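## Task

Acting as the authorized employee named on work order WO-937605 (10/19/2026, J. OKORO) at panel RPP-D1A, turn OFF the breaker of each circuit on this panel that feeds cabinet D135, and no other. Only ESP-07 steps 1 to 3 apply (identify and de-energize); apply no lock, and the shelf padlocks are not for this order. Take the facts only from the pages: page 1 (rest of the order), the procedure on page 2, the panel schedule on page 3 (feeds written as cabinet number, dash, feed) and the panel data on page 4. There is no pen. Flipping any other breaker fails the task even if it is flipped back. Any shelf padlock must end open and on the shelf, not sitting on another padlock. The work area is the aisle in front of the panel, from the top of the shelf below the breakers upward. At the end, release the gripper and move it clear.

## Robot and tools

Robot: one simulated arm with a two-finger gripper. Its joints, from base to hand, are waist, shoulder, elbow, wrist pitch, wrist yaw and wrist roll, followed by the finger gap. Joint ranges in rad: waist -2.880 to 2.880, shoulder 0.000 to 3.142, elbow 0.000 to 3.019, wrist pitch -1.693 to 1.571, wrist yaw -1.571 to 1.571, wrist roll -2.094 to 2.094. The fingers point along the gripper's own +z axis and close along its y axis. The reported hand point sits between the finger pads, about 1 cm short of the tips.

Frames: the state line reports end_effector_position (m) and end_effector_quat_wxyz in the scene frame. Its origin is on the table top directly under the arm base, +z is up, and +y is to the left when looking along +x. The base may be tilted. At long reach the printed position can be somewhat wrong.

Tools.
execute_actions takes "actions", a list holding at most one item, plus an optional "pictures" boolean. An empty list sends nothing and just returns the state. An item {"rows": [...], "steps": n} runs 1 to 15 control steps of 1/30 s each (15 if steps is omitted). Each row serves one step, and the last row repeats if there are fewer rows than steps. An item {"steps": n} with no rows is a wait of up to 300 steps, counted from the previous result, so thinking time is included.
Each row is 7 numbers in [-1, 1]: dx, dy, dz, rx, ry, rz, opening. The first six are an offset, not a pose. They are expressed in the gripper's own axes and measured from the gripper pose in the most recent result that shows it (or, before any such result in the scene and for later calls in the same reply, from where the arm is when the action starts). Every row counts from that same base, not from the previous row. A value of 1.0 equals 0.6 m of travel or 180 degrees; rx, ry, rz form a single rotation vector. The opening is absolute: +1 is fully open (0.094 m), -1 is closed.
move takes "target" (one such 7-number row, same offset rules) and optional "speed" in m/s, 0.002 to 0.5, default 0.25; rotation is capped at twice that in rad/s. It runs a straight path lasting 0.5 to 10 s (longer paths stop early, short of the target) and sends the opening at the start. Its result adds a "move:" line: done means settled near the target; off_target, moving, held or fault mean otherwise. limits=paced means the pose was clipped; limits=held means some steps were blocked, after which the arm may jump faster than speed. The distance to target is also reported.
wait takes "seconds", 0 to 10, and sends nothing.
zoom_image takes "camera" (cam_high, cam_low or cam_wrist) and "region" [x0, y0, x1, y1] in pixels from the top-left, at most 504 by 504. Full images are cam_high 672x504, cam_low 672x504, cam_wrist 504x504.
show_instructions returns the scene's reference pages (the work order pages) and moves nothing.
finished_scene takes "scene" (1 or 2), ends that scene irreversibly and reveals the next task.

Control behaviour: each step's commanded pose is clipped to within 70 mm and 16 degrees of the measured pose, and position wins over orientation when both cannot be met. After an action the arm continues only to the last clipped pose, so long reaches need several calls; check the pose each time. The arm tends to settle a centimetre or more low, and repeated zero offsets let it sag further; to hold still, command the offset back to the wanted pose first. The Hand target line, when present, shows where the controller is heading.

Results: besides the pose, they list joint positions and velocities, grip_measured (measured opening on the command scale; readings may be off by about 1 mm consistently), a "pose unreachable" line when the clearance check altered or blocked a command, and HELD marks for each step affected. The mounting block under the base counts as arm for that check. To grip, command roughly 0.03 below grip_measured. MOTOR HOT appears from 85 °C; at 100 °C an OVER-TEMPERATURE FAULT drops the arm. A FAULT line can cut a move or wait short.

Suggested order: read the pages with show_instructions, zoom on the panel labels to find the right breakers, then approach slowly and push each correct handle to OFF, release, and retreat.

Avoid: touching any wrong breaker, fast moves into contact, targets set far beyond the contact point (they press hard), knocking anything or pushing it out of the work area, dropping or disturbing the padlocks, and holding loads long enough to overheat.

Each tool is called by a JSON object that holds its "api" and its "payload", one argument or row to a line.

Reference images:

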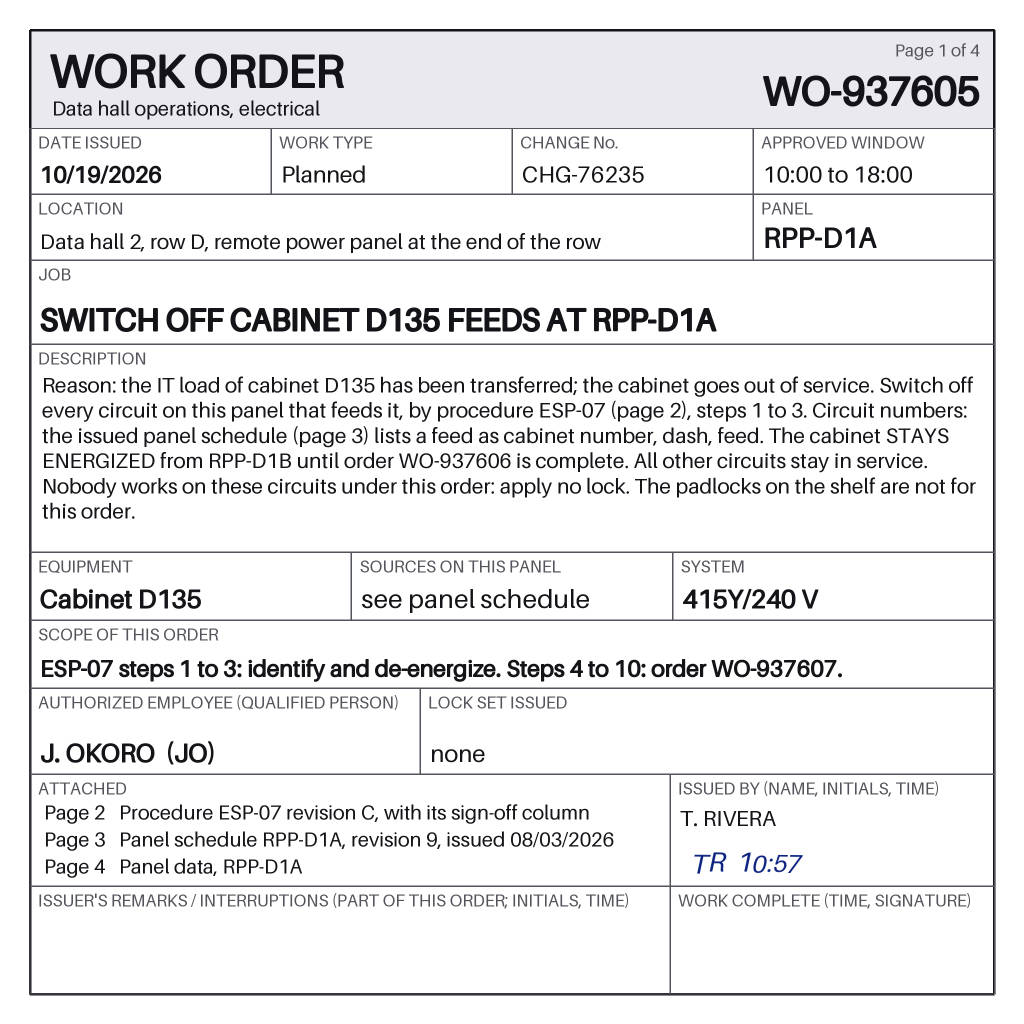

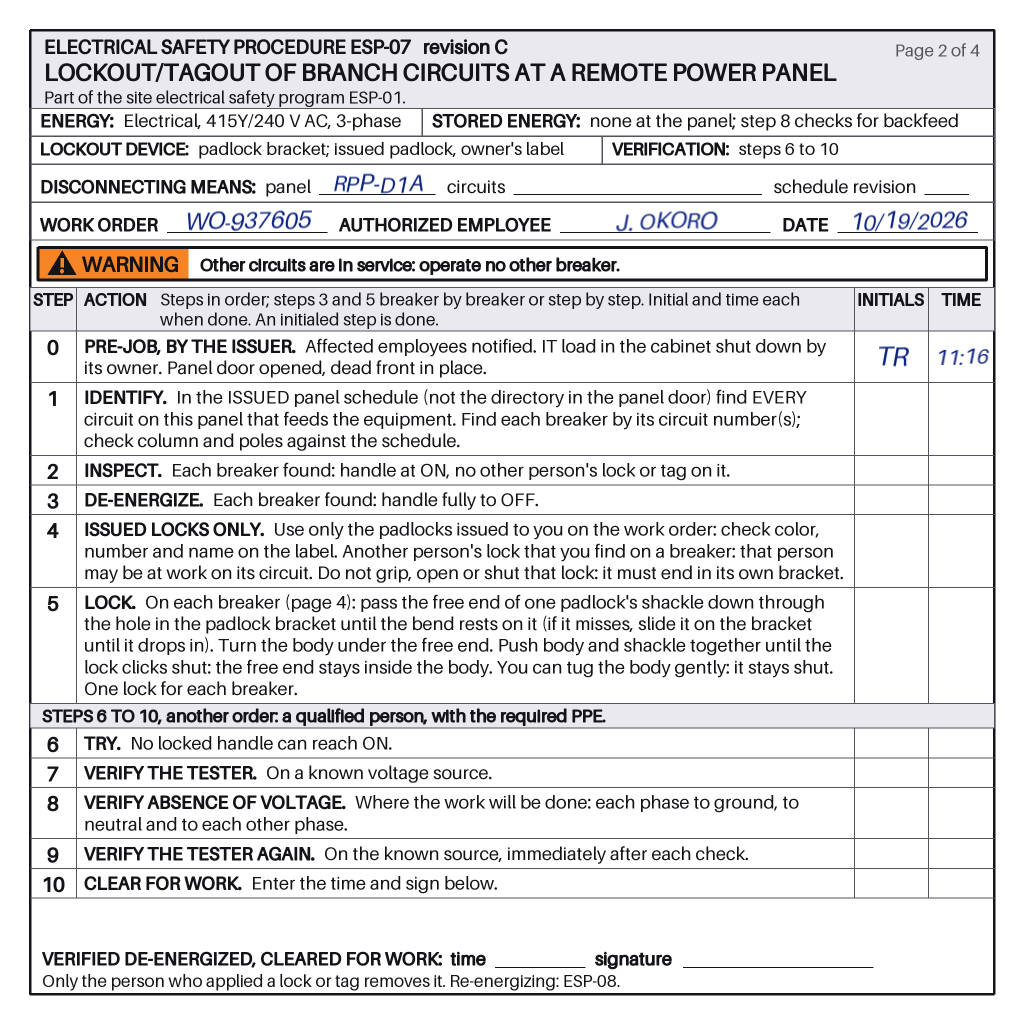

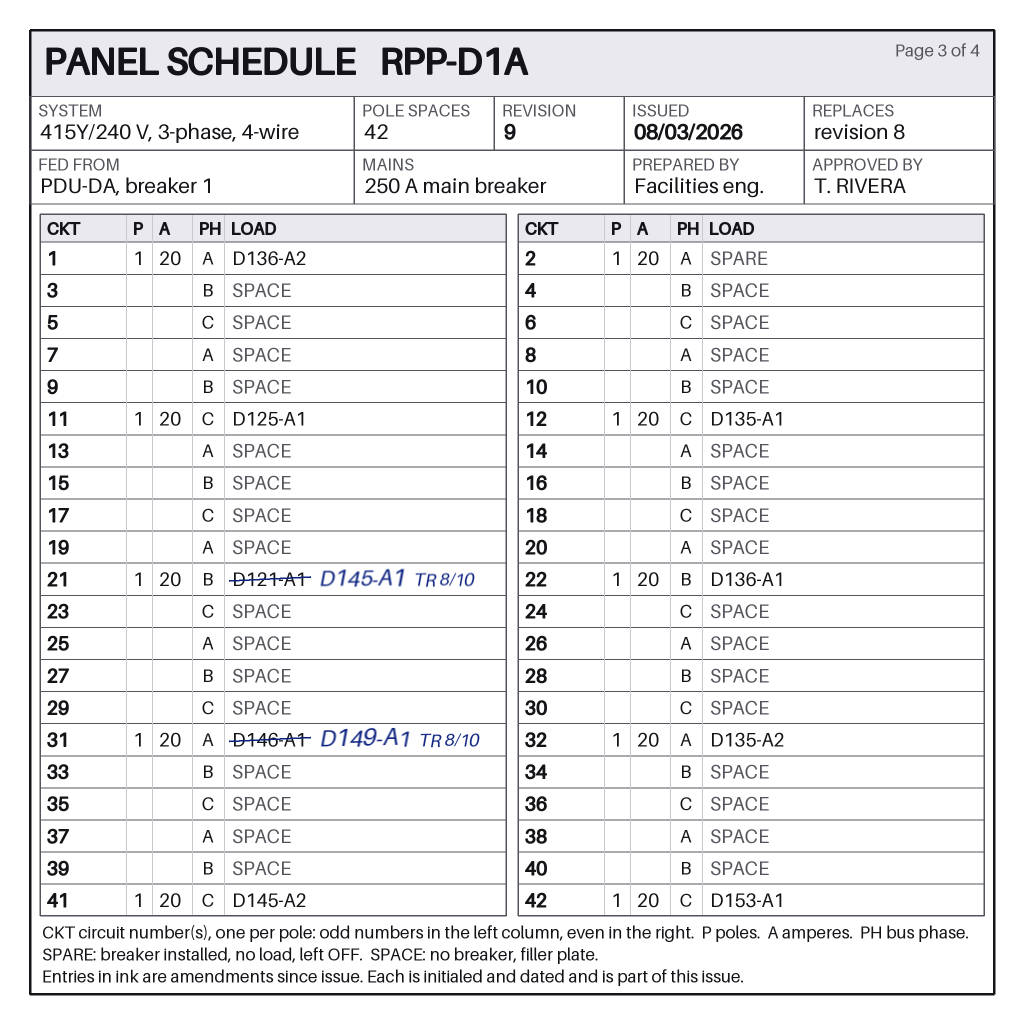

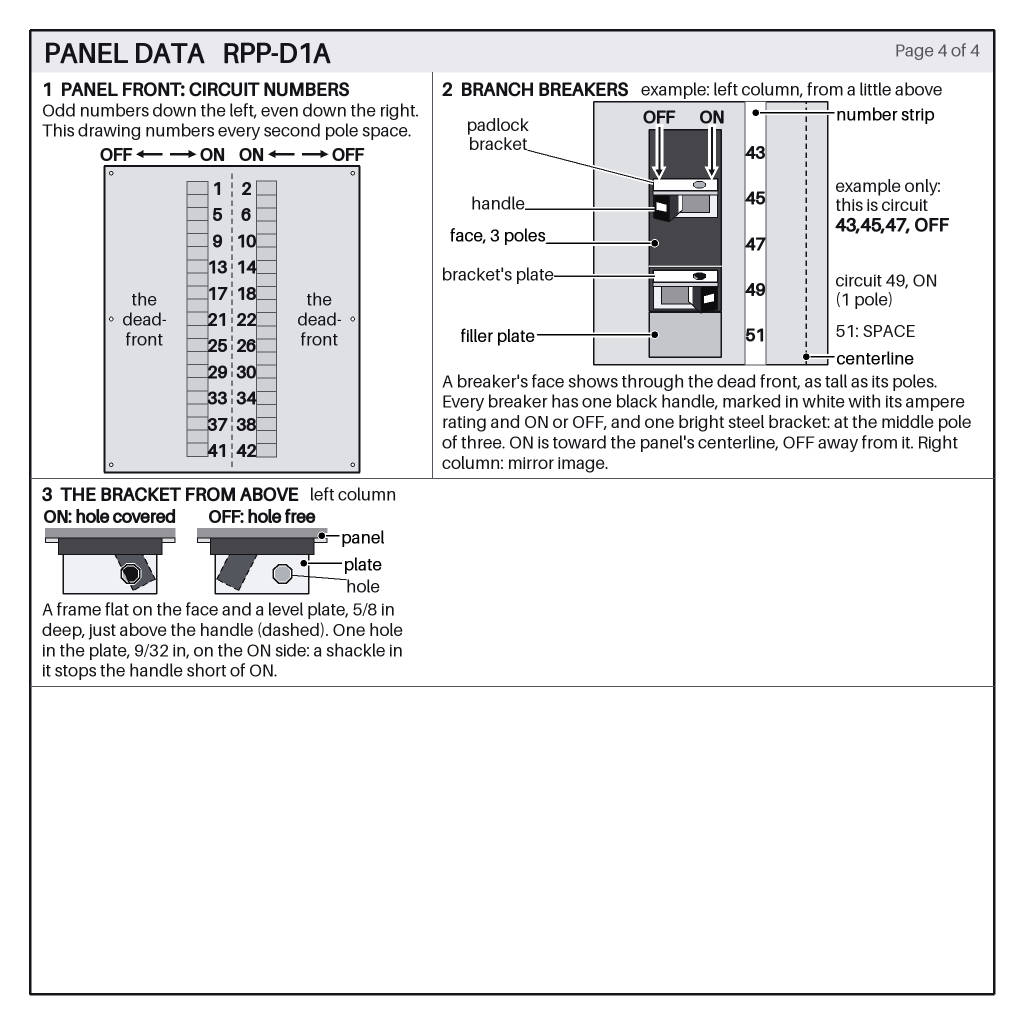

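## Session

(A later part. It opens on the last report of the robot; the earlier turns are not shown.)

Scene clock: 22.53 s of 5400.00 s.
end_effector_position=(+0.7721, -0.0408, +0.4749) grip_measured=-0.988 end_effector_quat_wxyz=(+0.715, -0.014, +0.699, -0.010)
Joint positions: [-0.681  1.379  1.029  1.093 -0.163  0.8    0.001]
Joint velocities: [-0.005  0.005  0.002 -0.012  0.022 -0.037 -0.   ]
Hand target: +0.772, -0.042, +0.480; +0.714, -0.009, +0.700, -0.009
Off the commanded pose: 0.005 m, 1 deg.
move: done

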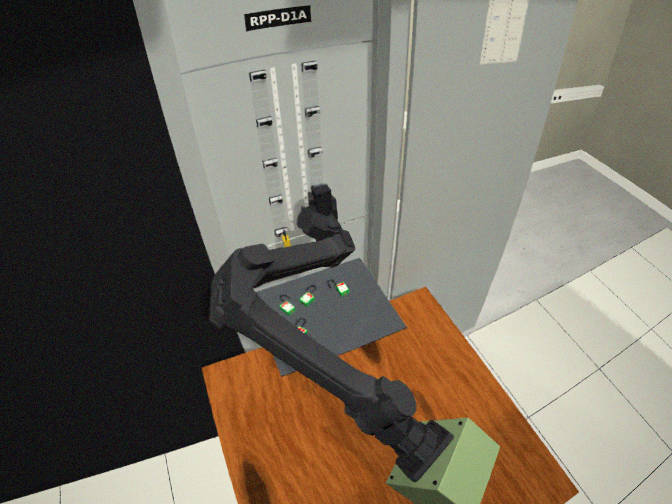

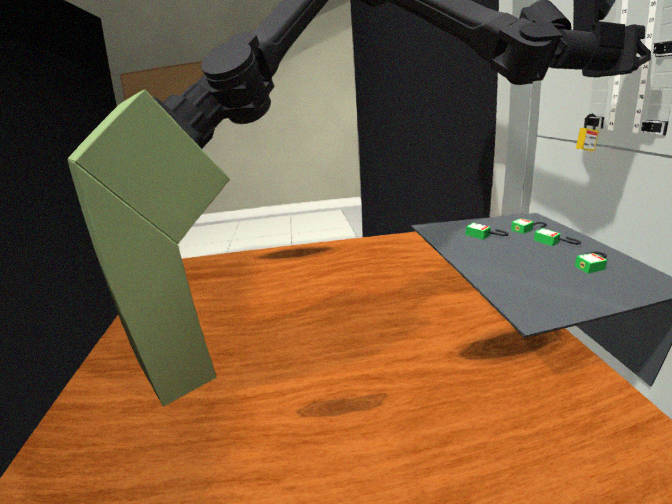

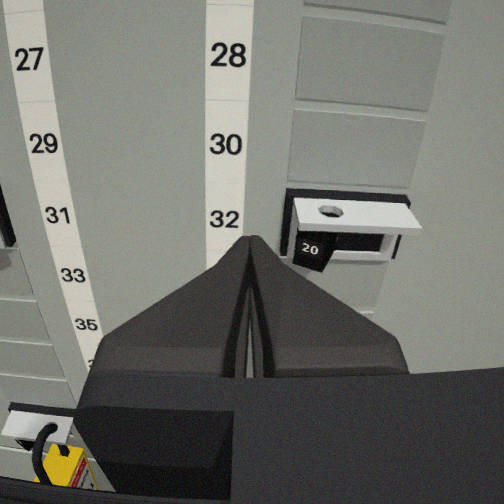

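Rightward sweeps sink a few mm, so sweep from here.

{"api": "move", "payload": {
  "target": [0,-0.065,-0.005,0,0,0,-1],
  "speed": 0.05
}}

Scene clock: 23.97 s of 5400.00 s.
end_effector_position=(+0.7678, -0.0506, +0.4780) grip_measured=-0.988 end_effector_quat_wxyz=(+0.715, -0.029, +0.698, +0.002)
Joint positions: [-0.713  1.408  1.029  1.157 -0.212  0.826  0.001]
Joint velocities: [-0.005 -0.005 -0.007 -0.012 -0.022  0.037 -0.   ]
Hand target: +0.768, -0.079, +0.477; +0.715, -0.014, +0.699, -0.011
Off the commanded pose: 0.029 m, 2 deg.
move: off_target

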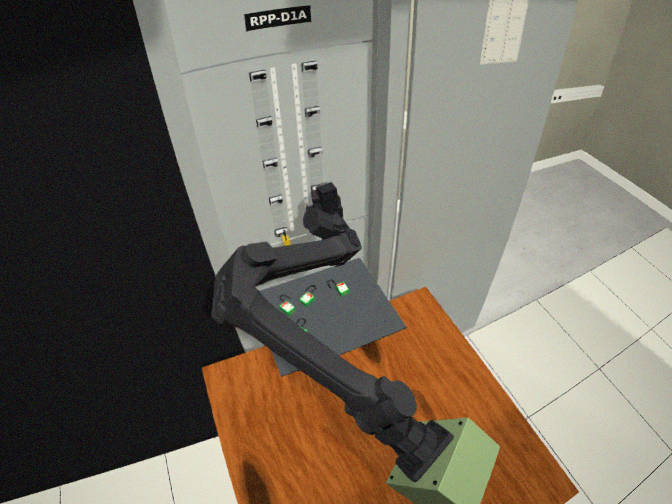

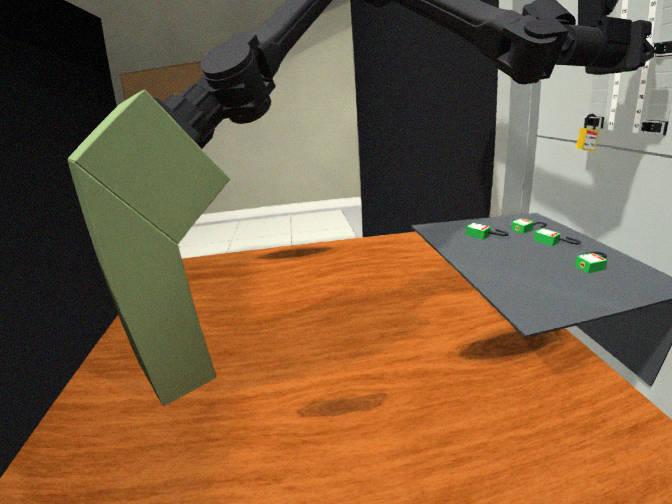

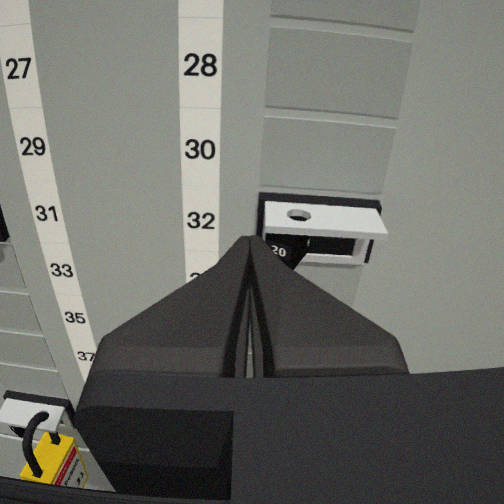

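Hitting the plate. Lower ~8 mm while continuing.

{"api": "move", "payload": {
  "target": [0.013,-0.05,0,0,0,0,-1],
  "speed": 0.04
}}

Scene clock: 26.17 s of 5400.00 s.
end_effector_position=(+0.7660, -0.0514, +0.4746) grip_measured=-0.988 end_effector_quat_wxyz=(+0.716, -0.045, +0.696, +0.015)
Joint positions: [-0.718  1.435  1.032  1.216 -0.239  0.833  0.001]
Joint velocities: [-0.005 -0.005  0.012 -0.002  0.007 -0.007 -0.   ]
Hand target: +0.768, -0.080, +0.472; +0.715, -0.029, +0.698, +0.002
Off the commanded pose: 0.030 m, 2 deg.
move: off_target

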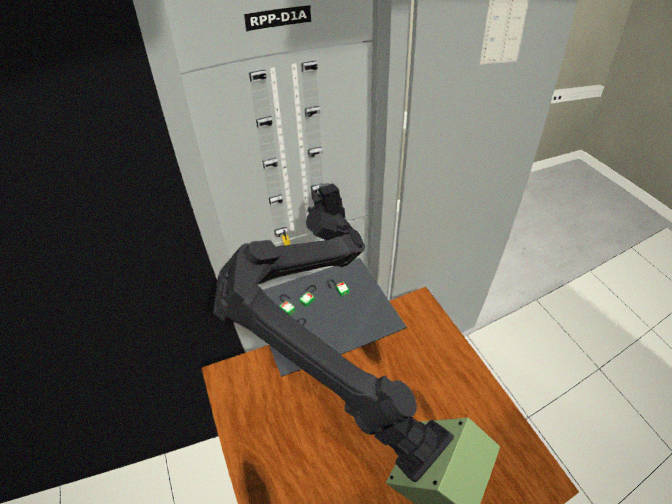

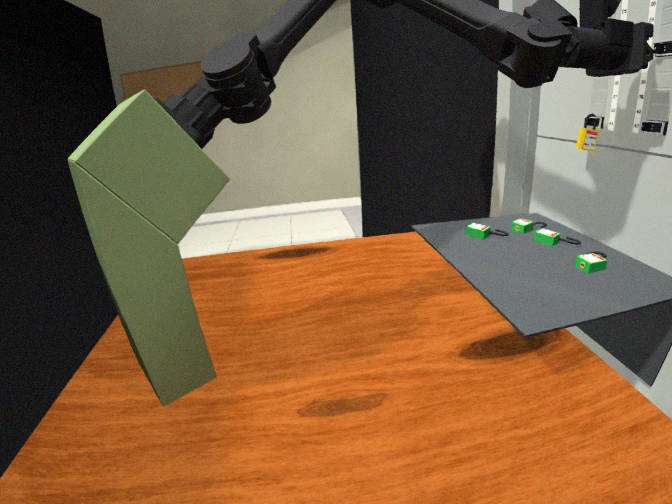

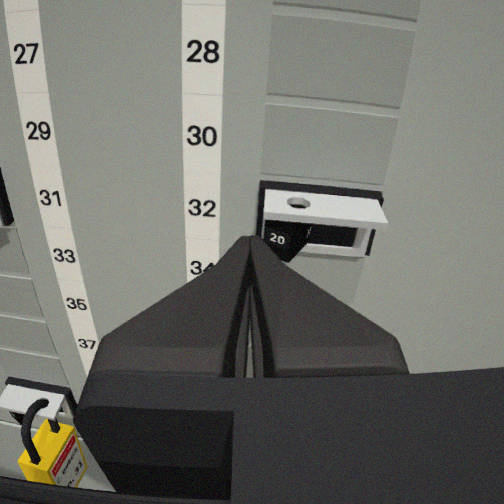

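{"api": "move", "payload": {
  "target": [0.012,-0.05,0.003,0,0,0,-1],
  "speed": 0.04
}}

Scene clock: 27.63 s of 5400.00 s.
end_effector_position=(+0.7665, -0.0519, +0.4703) grip_measured=-0.988 end_effector_quat_wxyz=(+0.716, -0.062, +0.694, +0.027)
Joint positions: [-0.721  1.465  1.044  1.268 -0.265  0.838  0.001]
Joint velocities: [-0.005  0.005 -0.017  0.017 -0.051 -0.037 -0.001]
Hand target: +0.769, -0.081, +0.469; +0.717, -0.045, +0.696, +0.015
Off the commanded pose: 0.030 m, 2 deg.
move: off_target

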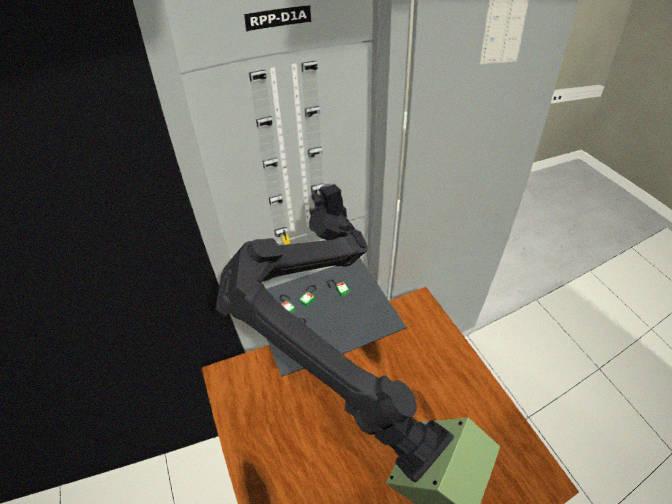

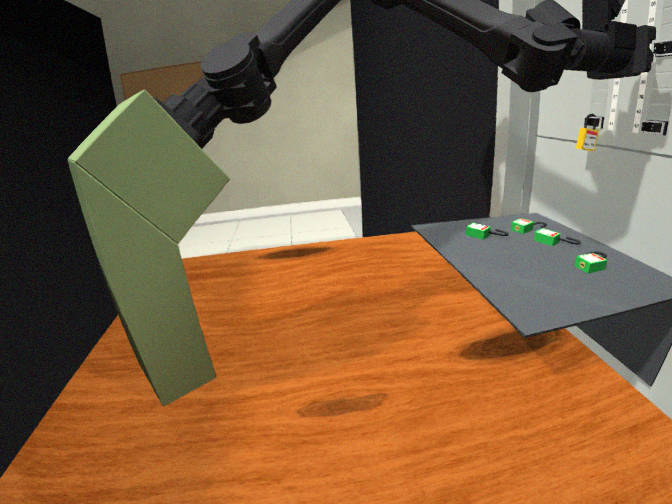

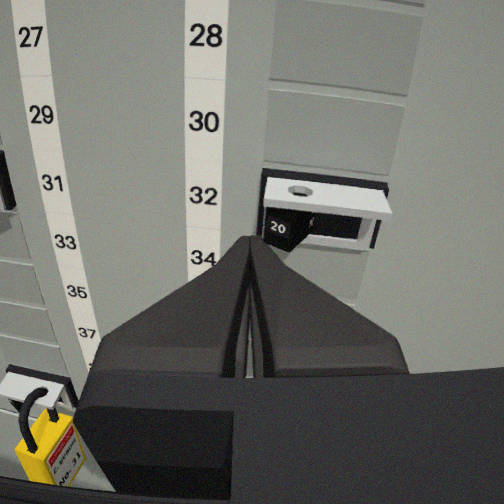

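{"api": "move", "payload": {
  "target": [0.002,-0.09,-0.004,0.04,0,0,-1],
  "speed": 0.05
}}

Scene clock: 29.87 s of 5400.00 s.
end_effector_position=(+0.7667, -0.0534, +0.4713) grip_measured=-0.988 end_effector_quat_wxyz=(+0.719, -0.058, +0.692, +0.025)
Joint positions: [-0.721  1.465  1.044  1.265 -0.255  0.838  0.001]
Joint velocities: [ 0.005  0.005 -0.017  0.022 -0.037 -0.051 -0.   ]
Hand target: +0.766, -0.104, +0.473; +0.720, -0.016, +0.694, -0.016
Off the commanded pose: 0.052 m, 7 deg.
move: off_target

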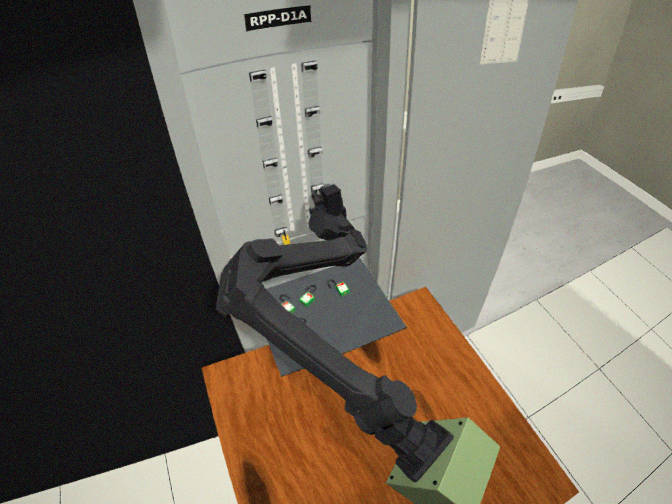

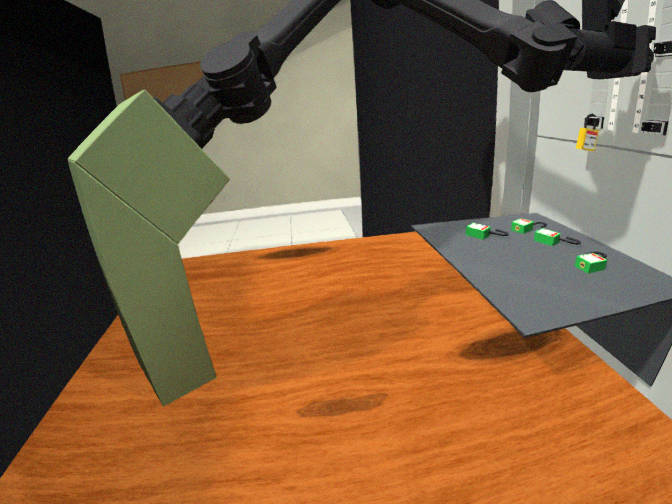

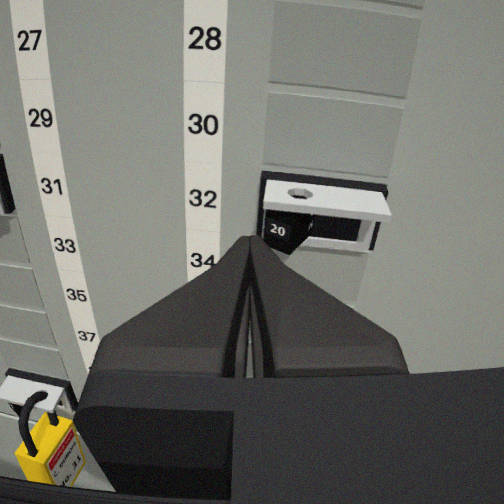

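{"api": "move", "payload": {
  "target": [0.01,0.008,0,0.04,0,0,-1],
  "speed": 0.04
}}

{"api": "zoom_image", "payload": {
  "camera": "cam_low",
  "region": [552,0,672,100]
}}

Scene clock: 32.37 s of 5400.00 s.
end_effector_position=(+0.7688, -0.0497, +0.4785) grip_measured=-0.988 end_effector_quat_wxyz=(+0.730, -0.018, +0.683, -0.013)
Joint positions: [-0.69   1.405  1.027  1.155 -0.139  0.802  0.001]
Joint velocities: [ 0.005 -0.015  0.002 -0.002 -0.007 -0.007 -0.001]
Hand target: +0.767, -0.049, +0.465; +0.722, -0.012, +0.692, -0.018
Off the commanded pose: 0.014 m, 2 deg.
move: off_target

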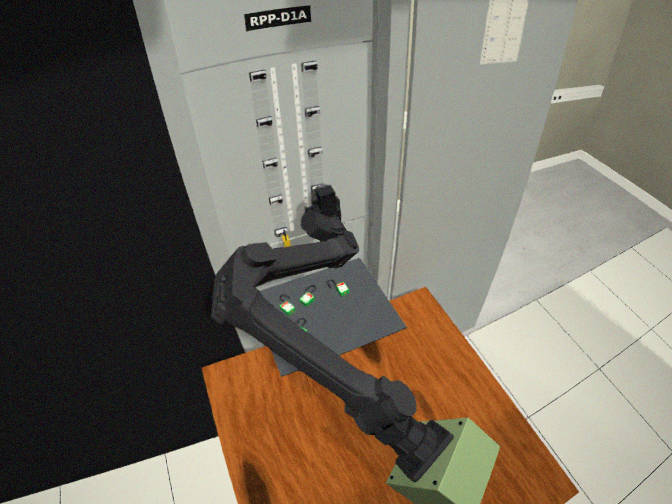

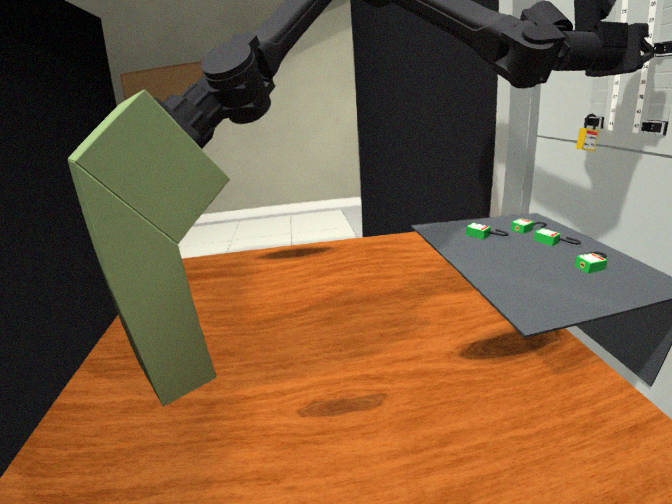

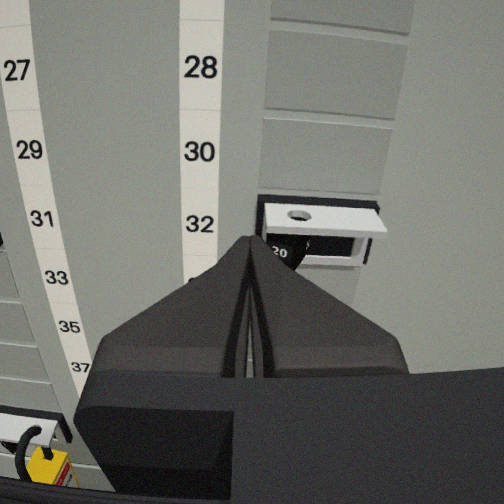

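Region (552, 0, 672, 100) of cam_low's 672x504 image, scaled by 4.200, with more detail than that image has.

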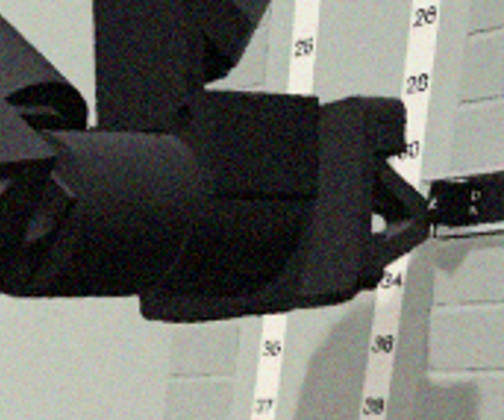

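{"api": "move", "payload": {
  "target": [0.04,0.006,0,0,0.01,0,-1],
  "speed": 0.04
}}

Scene clock: 33.77 s of 5400.00 s.
end_effector_position=(+0.7698, -0.0449, +0.4735) grip_measured=-0.988 end_effector_quat_wxyz=(+0.728, -0.022, +0.685, -0.012)
Joint positions: [-0.678  1.405  1.027  1.155 -0.139  0.79   0.001]
Joint velocities: [ 0.005 -0.015  0.012 -0.002  0.007  0.066 -0.   ]
Hand target: +0.770, -0.047, +0.455; +0.719, -0.018, +0.694, -0.013
Off the commanded pose: 0.019 m, 2 deg.
move: off_target

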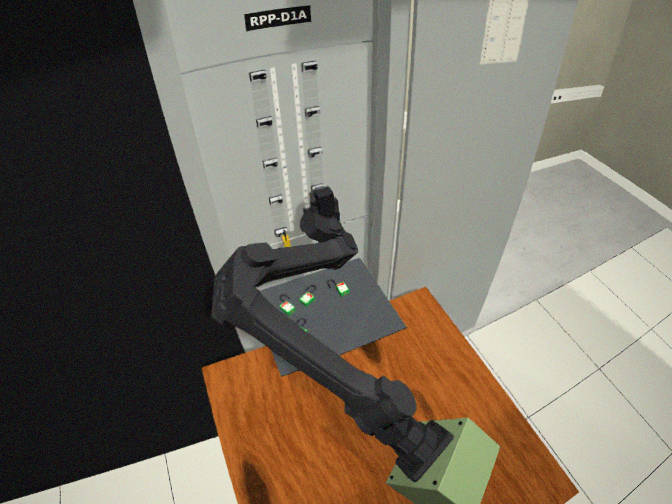

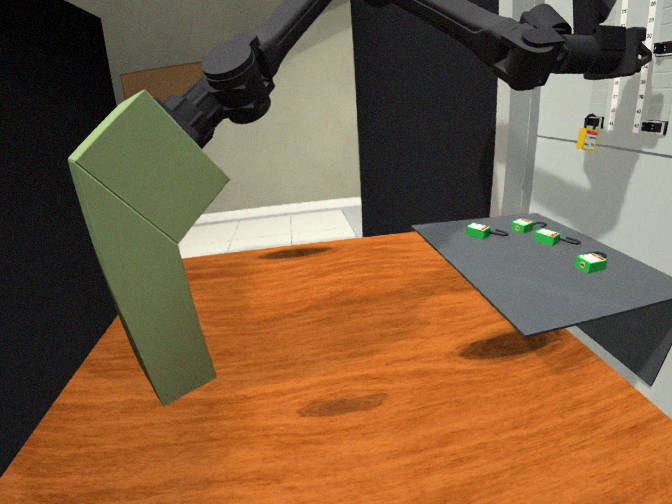

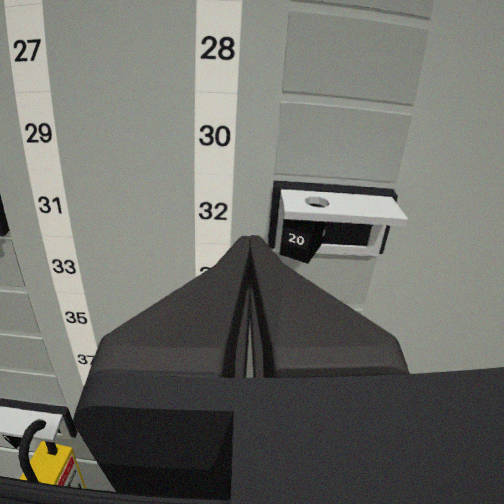

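{"api": "move", "payload": {
  "target": [0.035,0,0,0,0,0,-1],
  "speed": 0.04
}}

Scene clock: 35.00 s of 5400.00 s.
end_effector_position=(+0.7698, -0.0470, +0.4682) grip_measured=-0.988 end_effector_quat_wxyz=(+0.731, -0.019, +0.682, -0.014)
Joint positions: [-0.667  1.418  1.027  1.168 -0.12   0.782  0.001]
Joint velocities: [ 0.005 -0.015 -0.012  0.017  0.022 -0.022 -0.001]
Hand target: +0.771, -0.046, +0.453; +0.728, -0.022, +0.685, -0.012
Off the commanded pose: 0.016 m, 1 deg.
move: off_target

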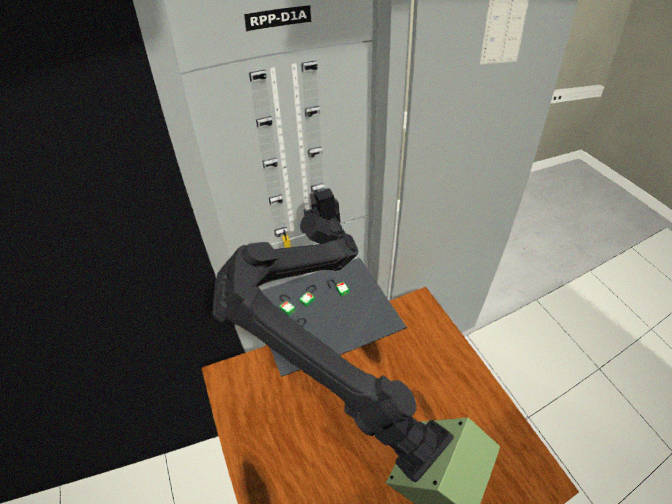

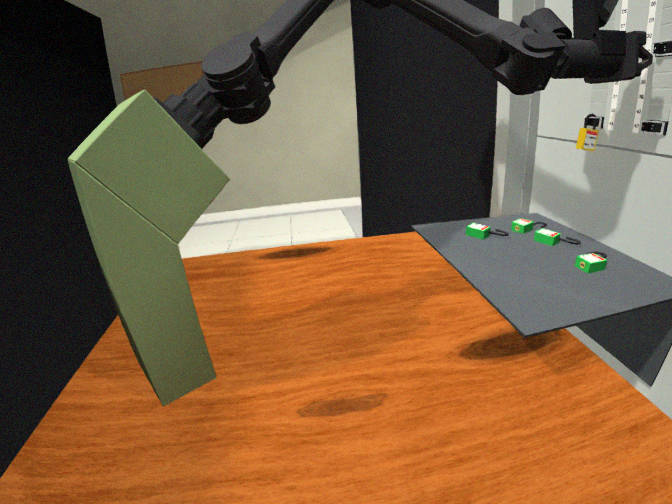

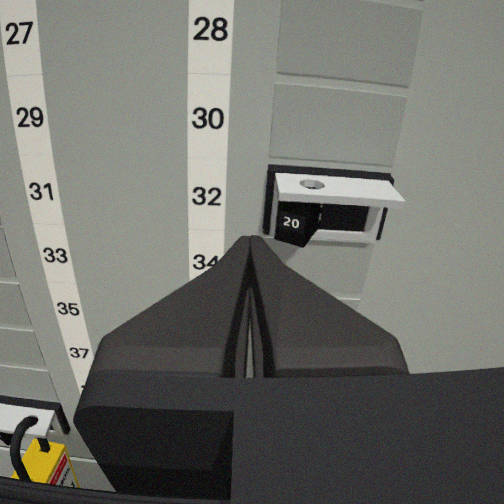

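{"api": "move", "payload": {
  "target": [0.008,-0.06,-0.003,0,0,0,-1],
  "speed": 0.04
}}

Scene clock: 37.37 s of 5400.00 s.
end_effector_position=(+0.7624, -0.0811, +0.4604) grip_measured=-0.988 end_effector_quat_wxyz=(+0.726, -0.016, +0.687, -0.022)
Joint positions: [-0.709  1.477  1.027  1.208 -0.15   0.801  0.001]
Joint velocities: [-0.005 -0.015 -0.017  0.012 -0.007 -0.051 -0.001]
Hand target: +0.768, -0.083, +0.465; +0.731, -0.019, +0.682, -0.015
Off the commanded pose: 0.008 m, 1 deg.
move: done

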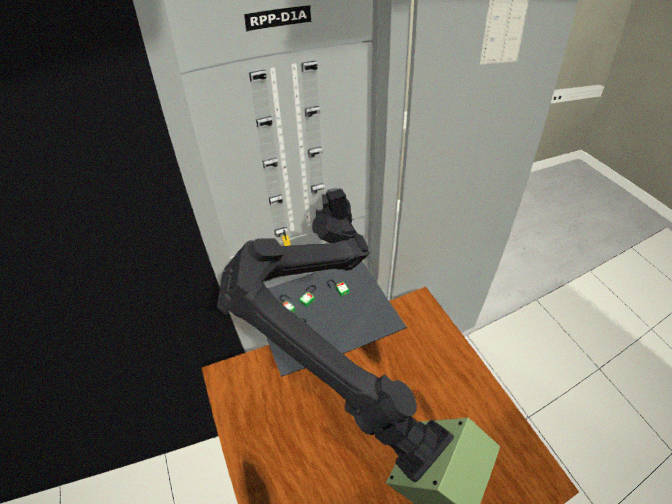

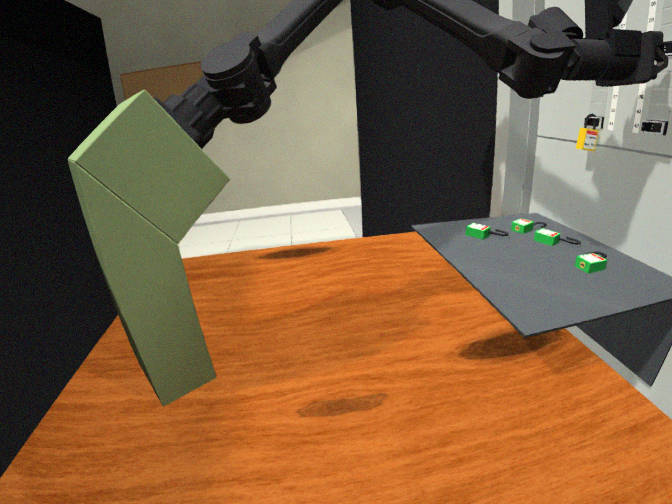

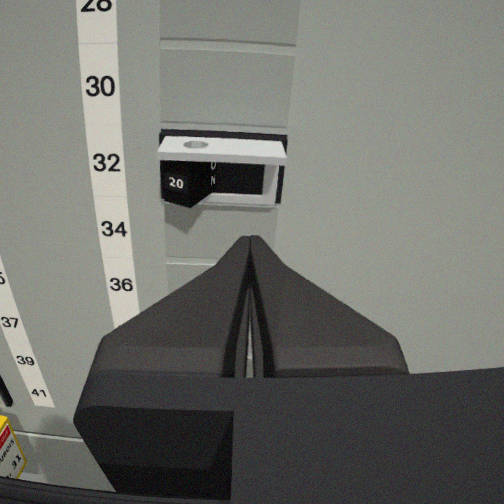

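{"api": "move", "payload": {
  "target": [0,0.005,-0.05,0,0,0,0.28],
  "speed": 0.08
}}

{"api": "move", "payload": {
  "target": [-0.02,0,0,0,0,0,0.28],
  "speed": 0.05
}}

Scene clock: 39.27 s of 5400.00 s.
end_effector_position=(+0.7347, -0.0823, +0.4521) grip_measured=+0.278 end_effector_quat_wxyz=(+0.722, -0.010, +0.692, -0.026)
Joint positions: [-0.709  1.454  0.941  1.252 -0.15   0.802  0.06 ]
Joint velocities: [-0.005 -0.005 -0.012 -0.042 -0.022  0.037  0.002]
Hand target: +0.733, -0.078, +0.458; +0.726, -0.016, +0.687, -0.022
Off the commanded pose: 0.008 m, 1 deg.
move: done

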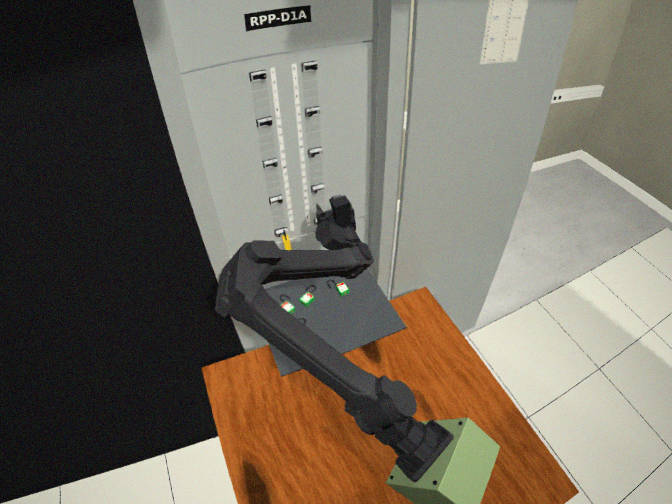

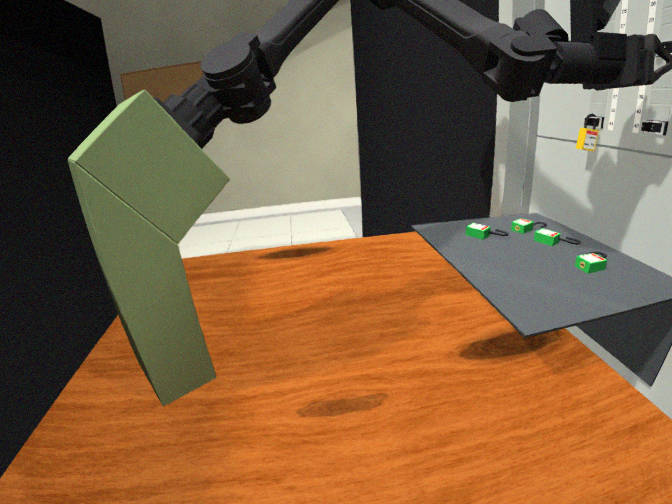

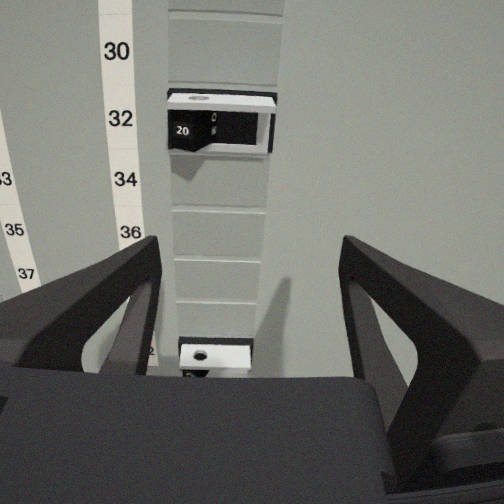

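Scene clock: 40.10 s of 5400.00 s.
end_effector_position=(+0.7350, -0.0793, +0.4588) grip_measured=+0.278 end_effector_quat_wxyz=(+0.723, -0.015, +0.691, -0.026)
Joint positions: [-0.717  1.441  0.941  1.248 -0.159  0.802  0.06 ]
Joint velocities: [-0.005 -0.005  0.007  0.002 -0.051 -0.022 -0.001]
Hand target: +0.734, -0.082, +0.464; +0.722, -0.010, +0.692, -0.026
Off the commanded pose: 0.006 m, 1 deg.
move: done

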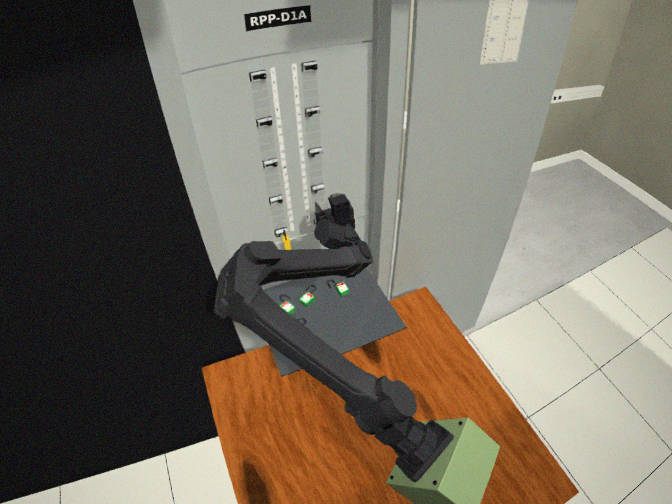

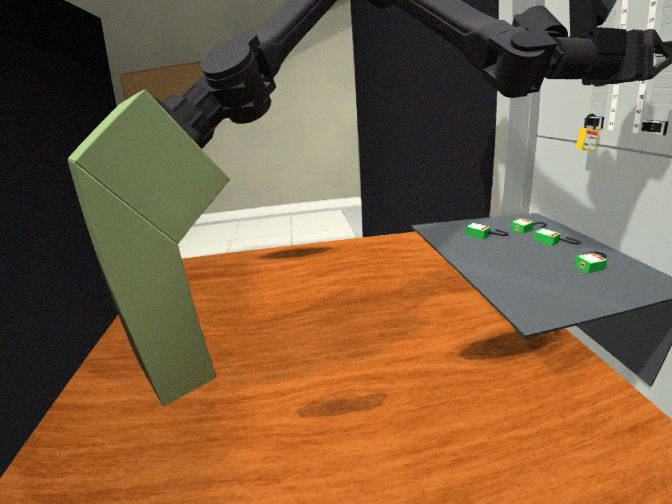

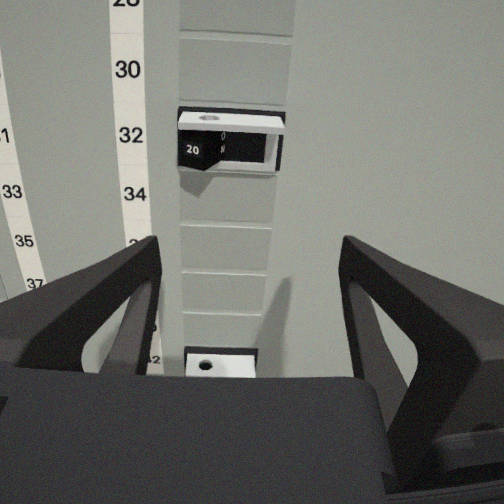

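{"api": "move", "payload": {
  "target": [0,0.012,0.072,0,0,0,0.28],
  "speed": 0.05
}}

Scene clock: 41.77 s of 5400.00 s.
end_effector_position=(+0.7686, -0.0733, +0.4763) grip_measured=+0.278 end_effector_quat_wxyz=(+0.729, -0.016, +0.684, -0.027)
Joint positions: [-0.717  1.444  1.039  1.163 -0.146  0.8    0.06 ]
Joint velocities: [-0.005  0.005 -0.027 -0.017 -0.051  0.007 -0.002]
Hand target: +0.777, -0.073, +0.461; +0.723, -0.015, +0.691, -0.025
Off the commanded pose: 0.019 m, 1 deg.
move: off_target

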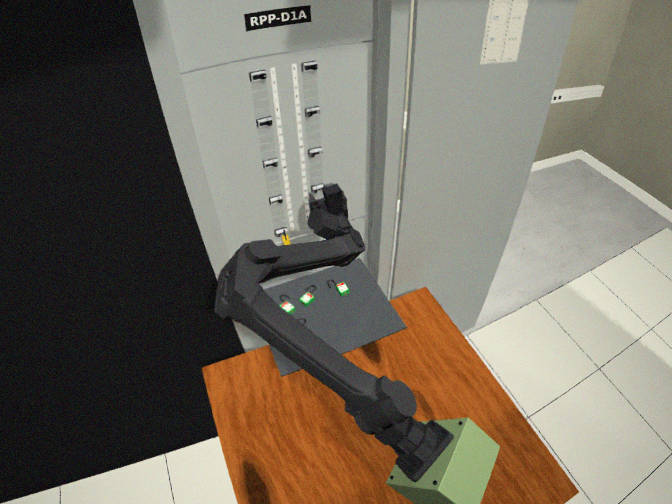

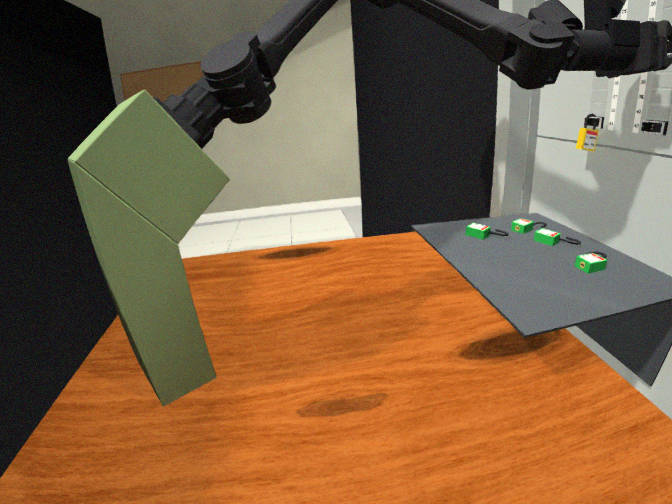

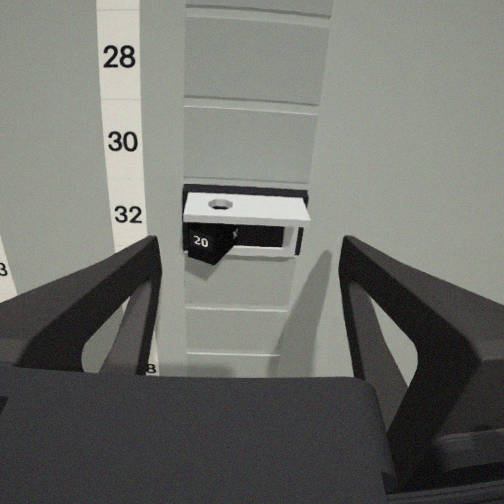

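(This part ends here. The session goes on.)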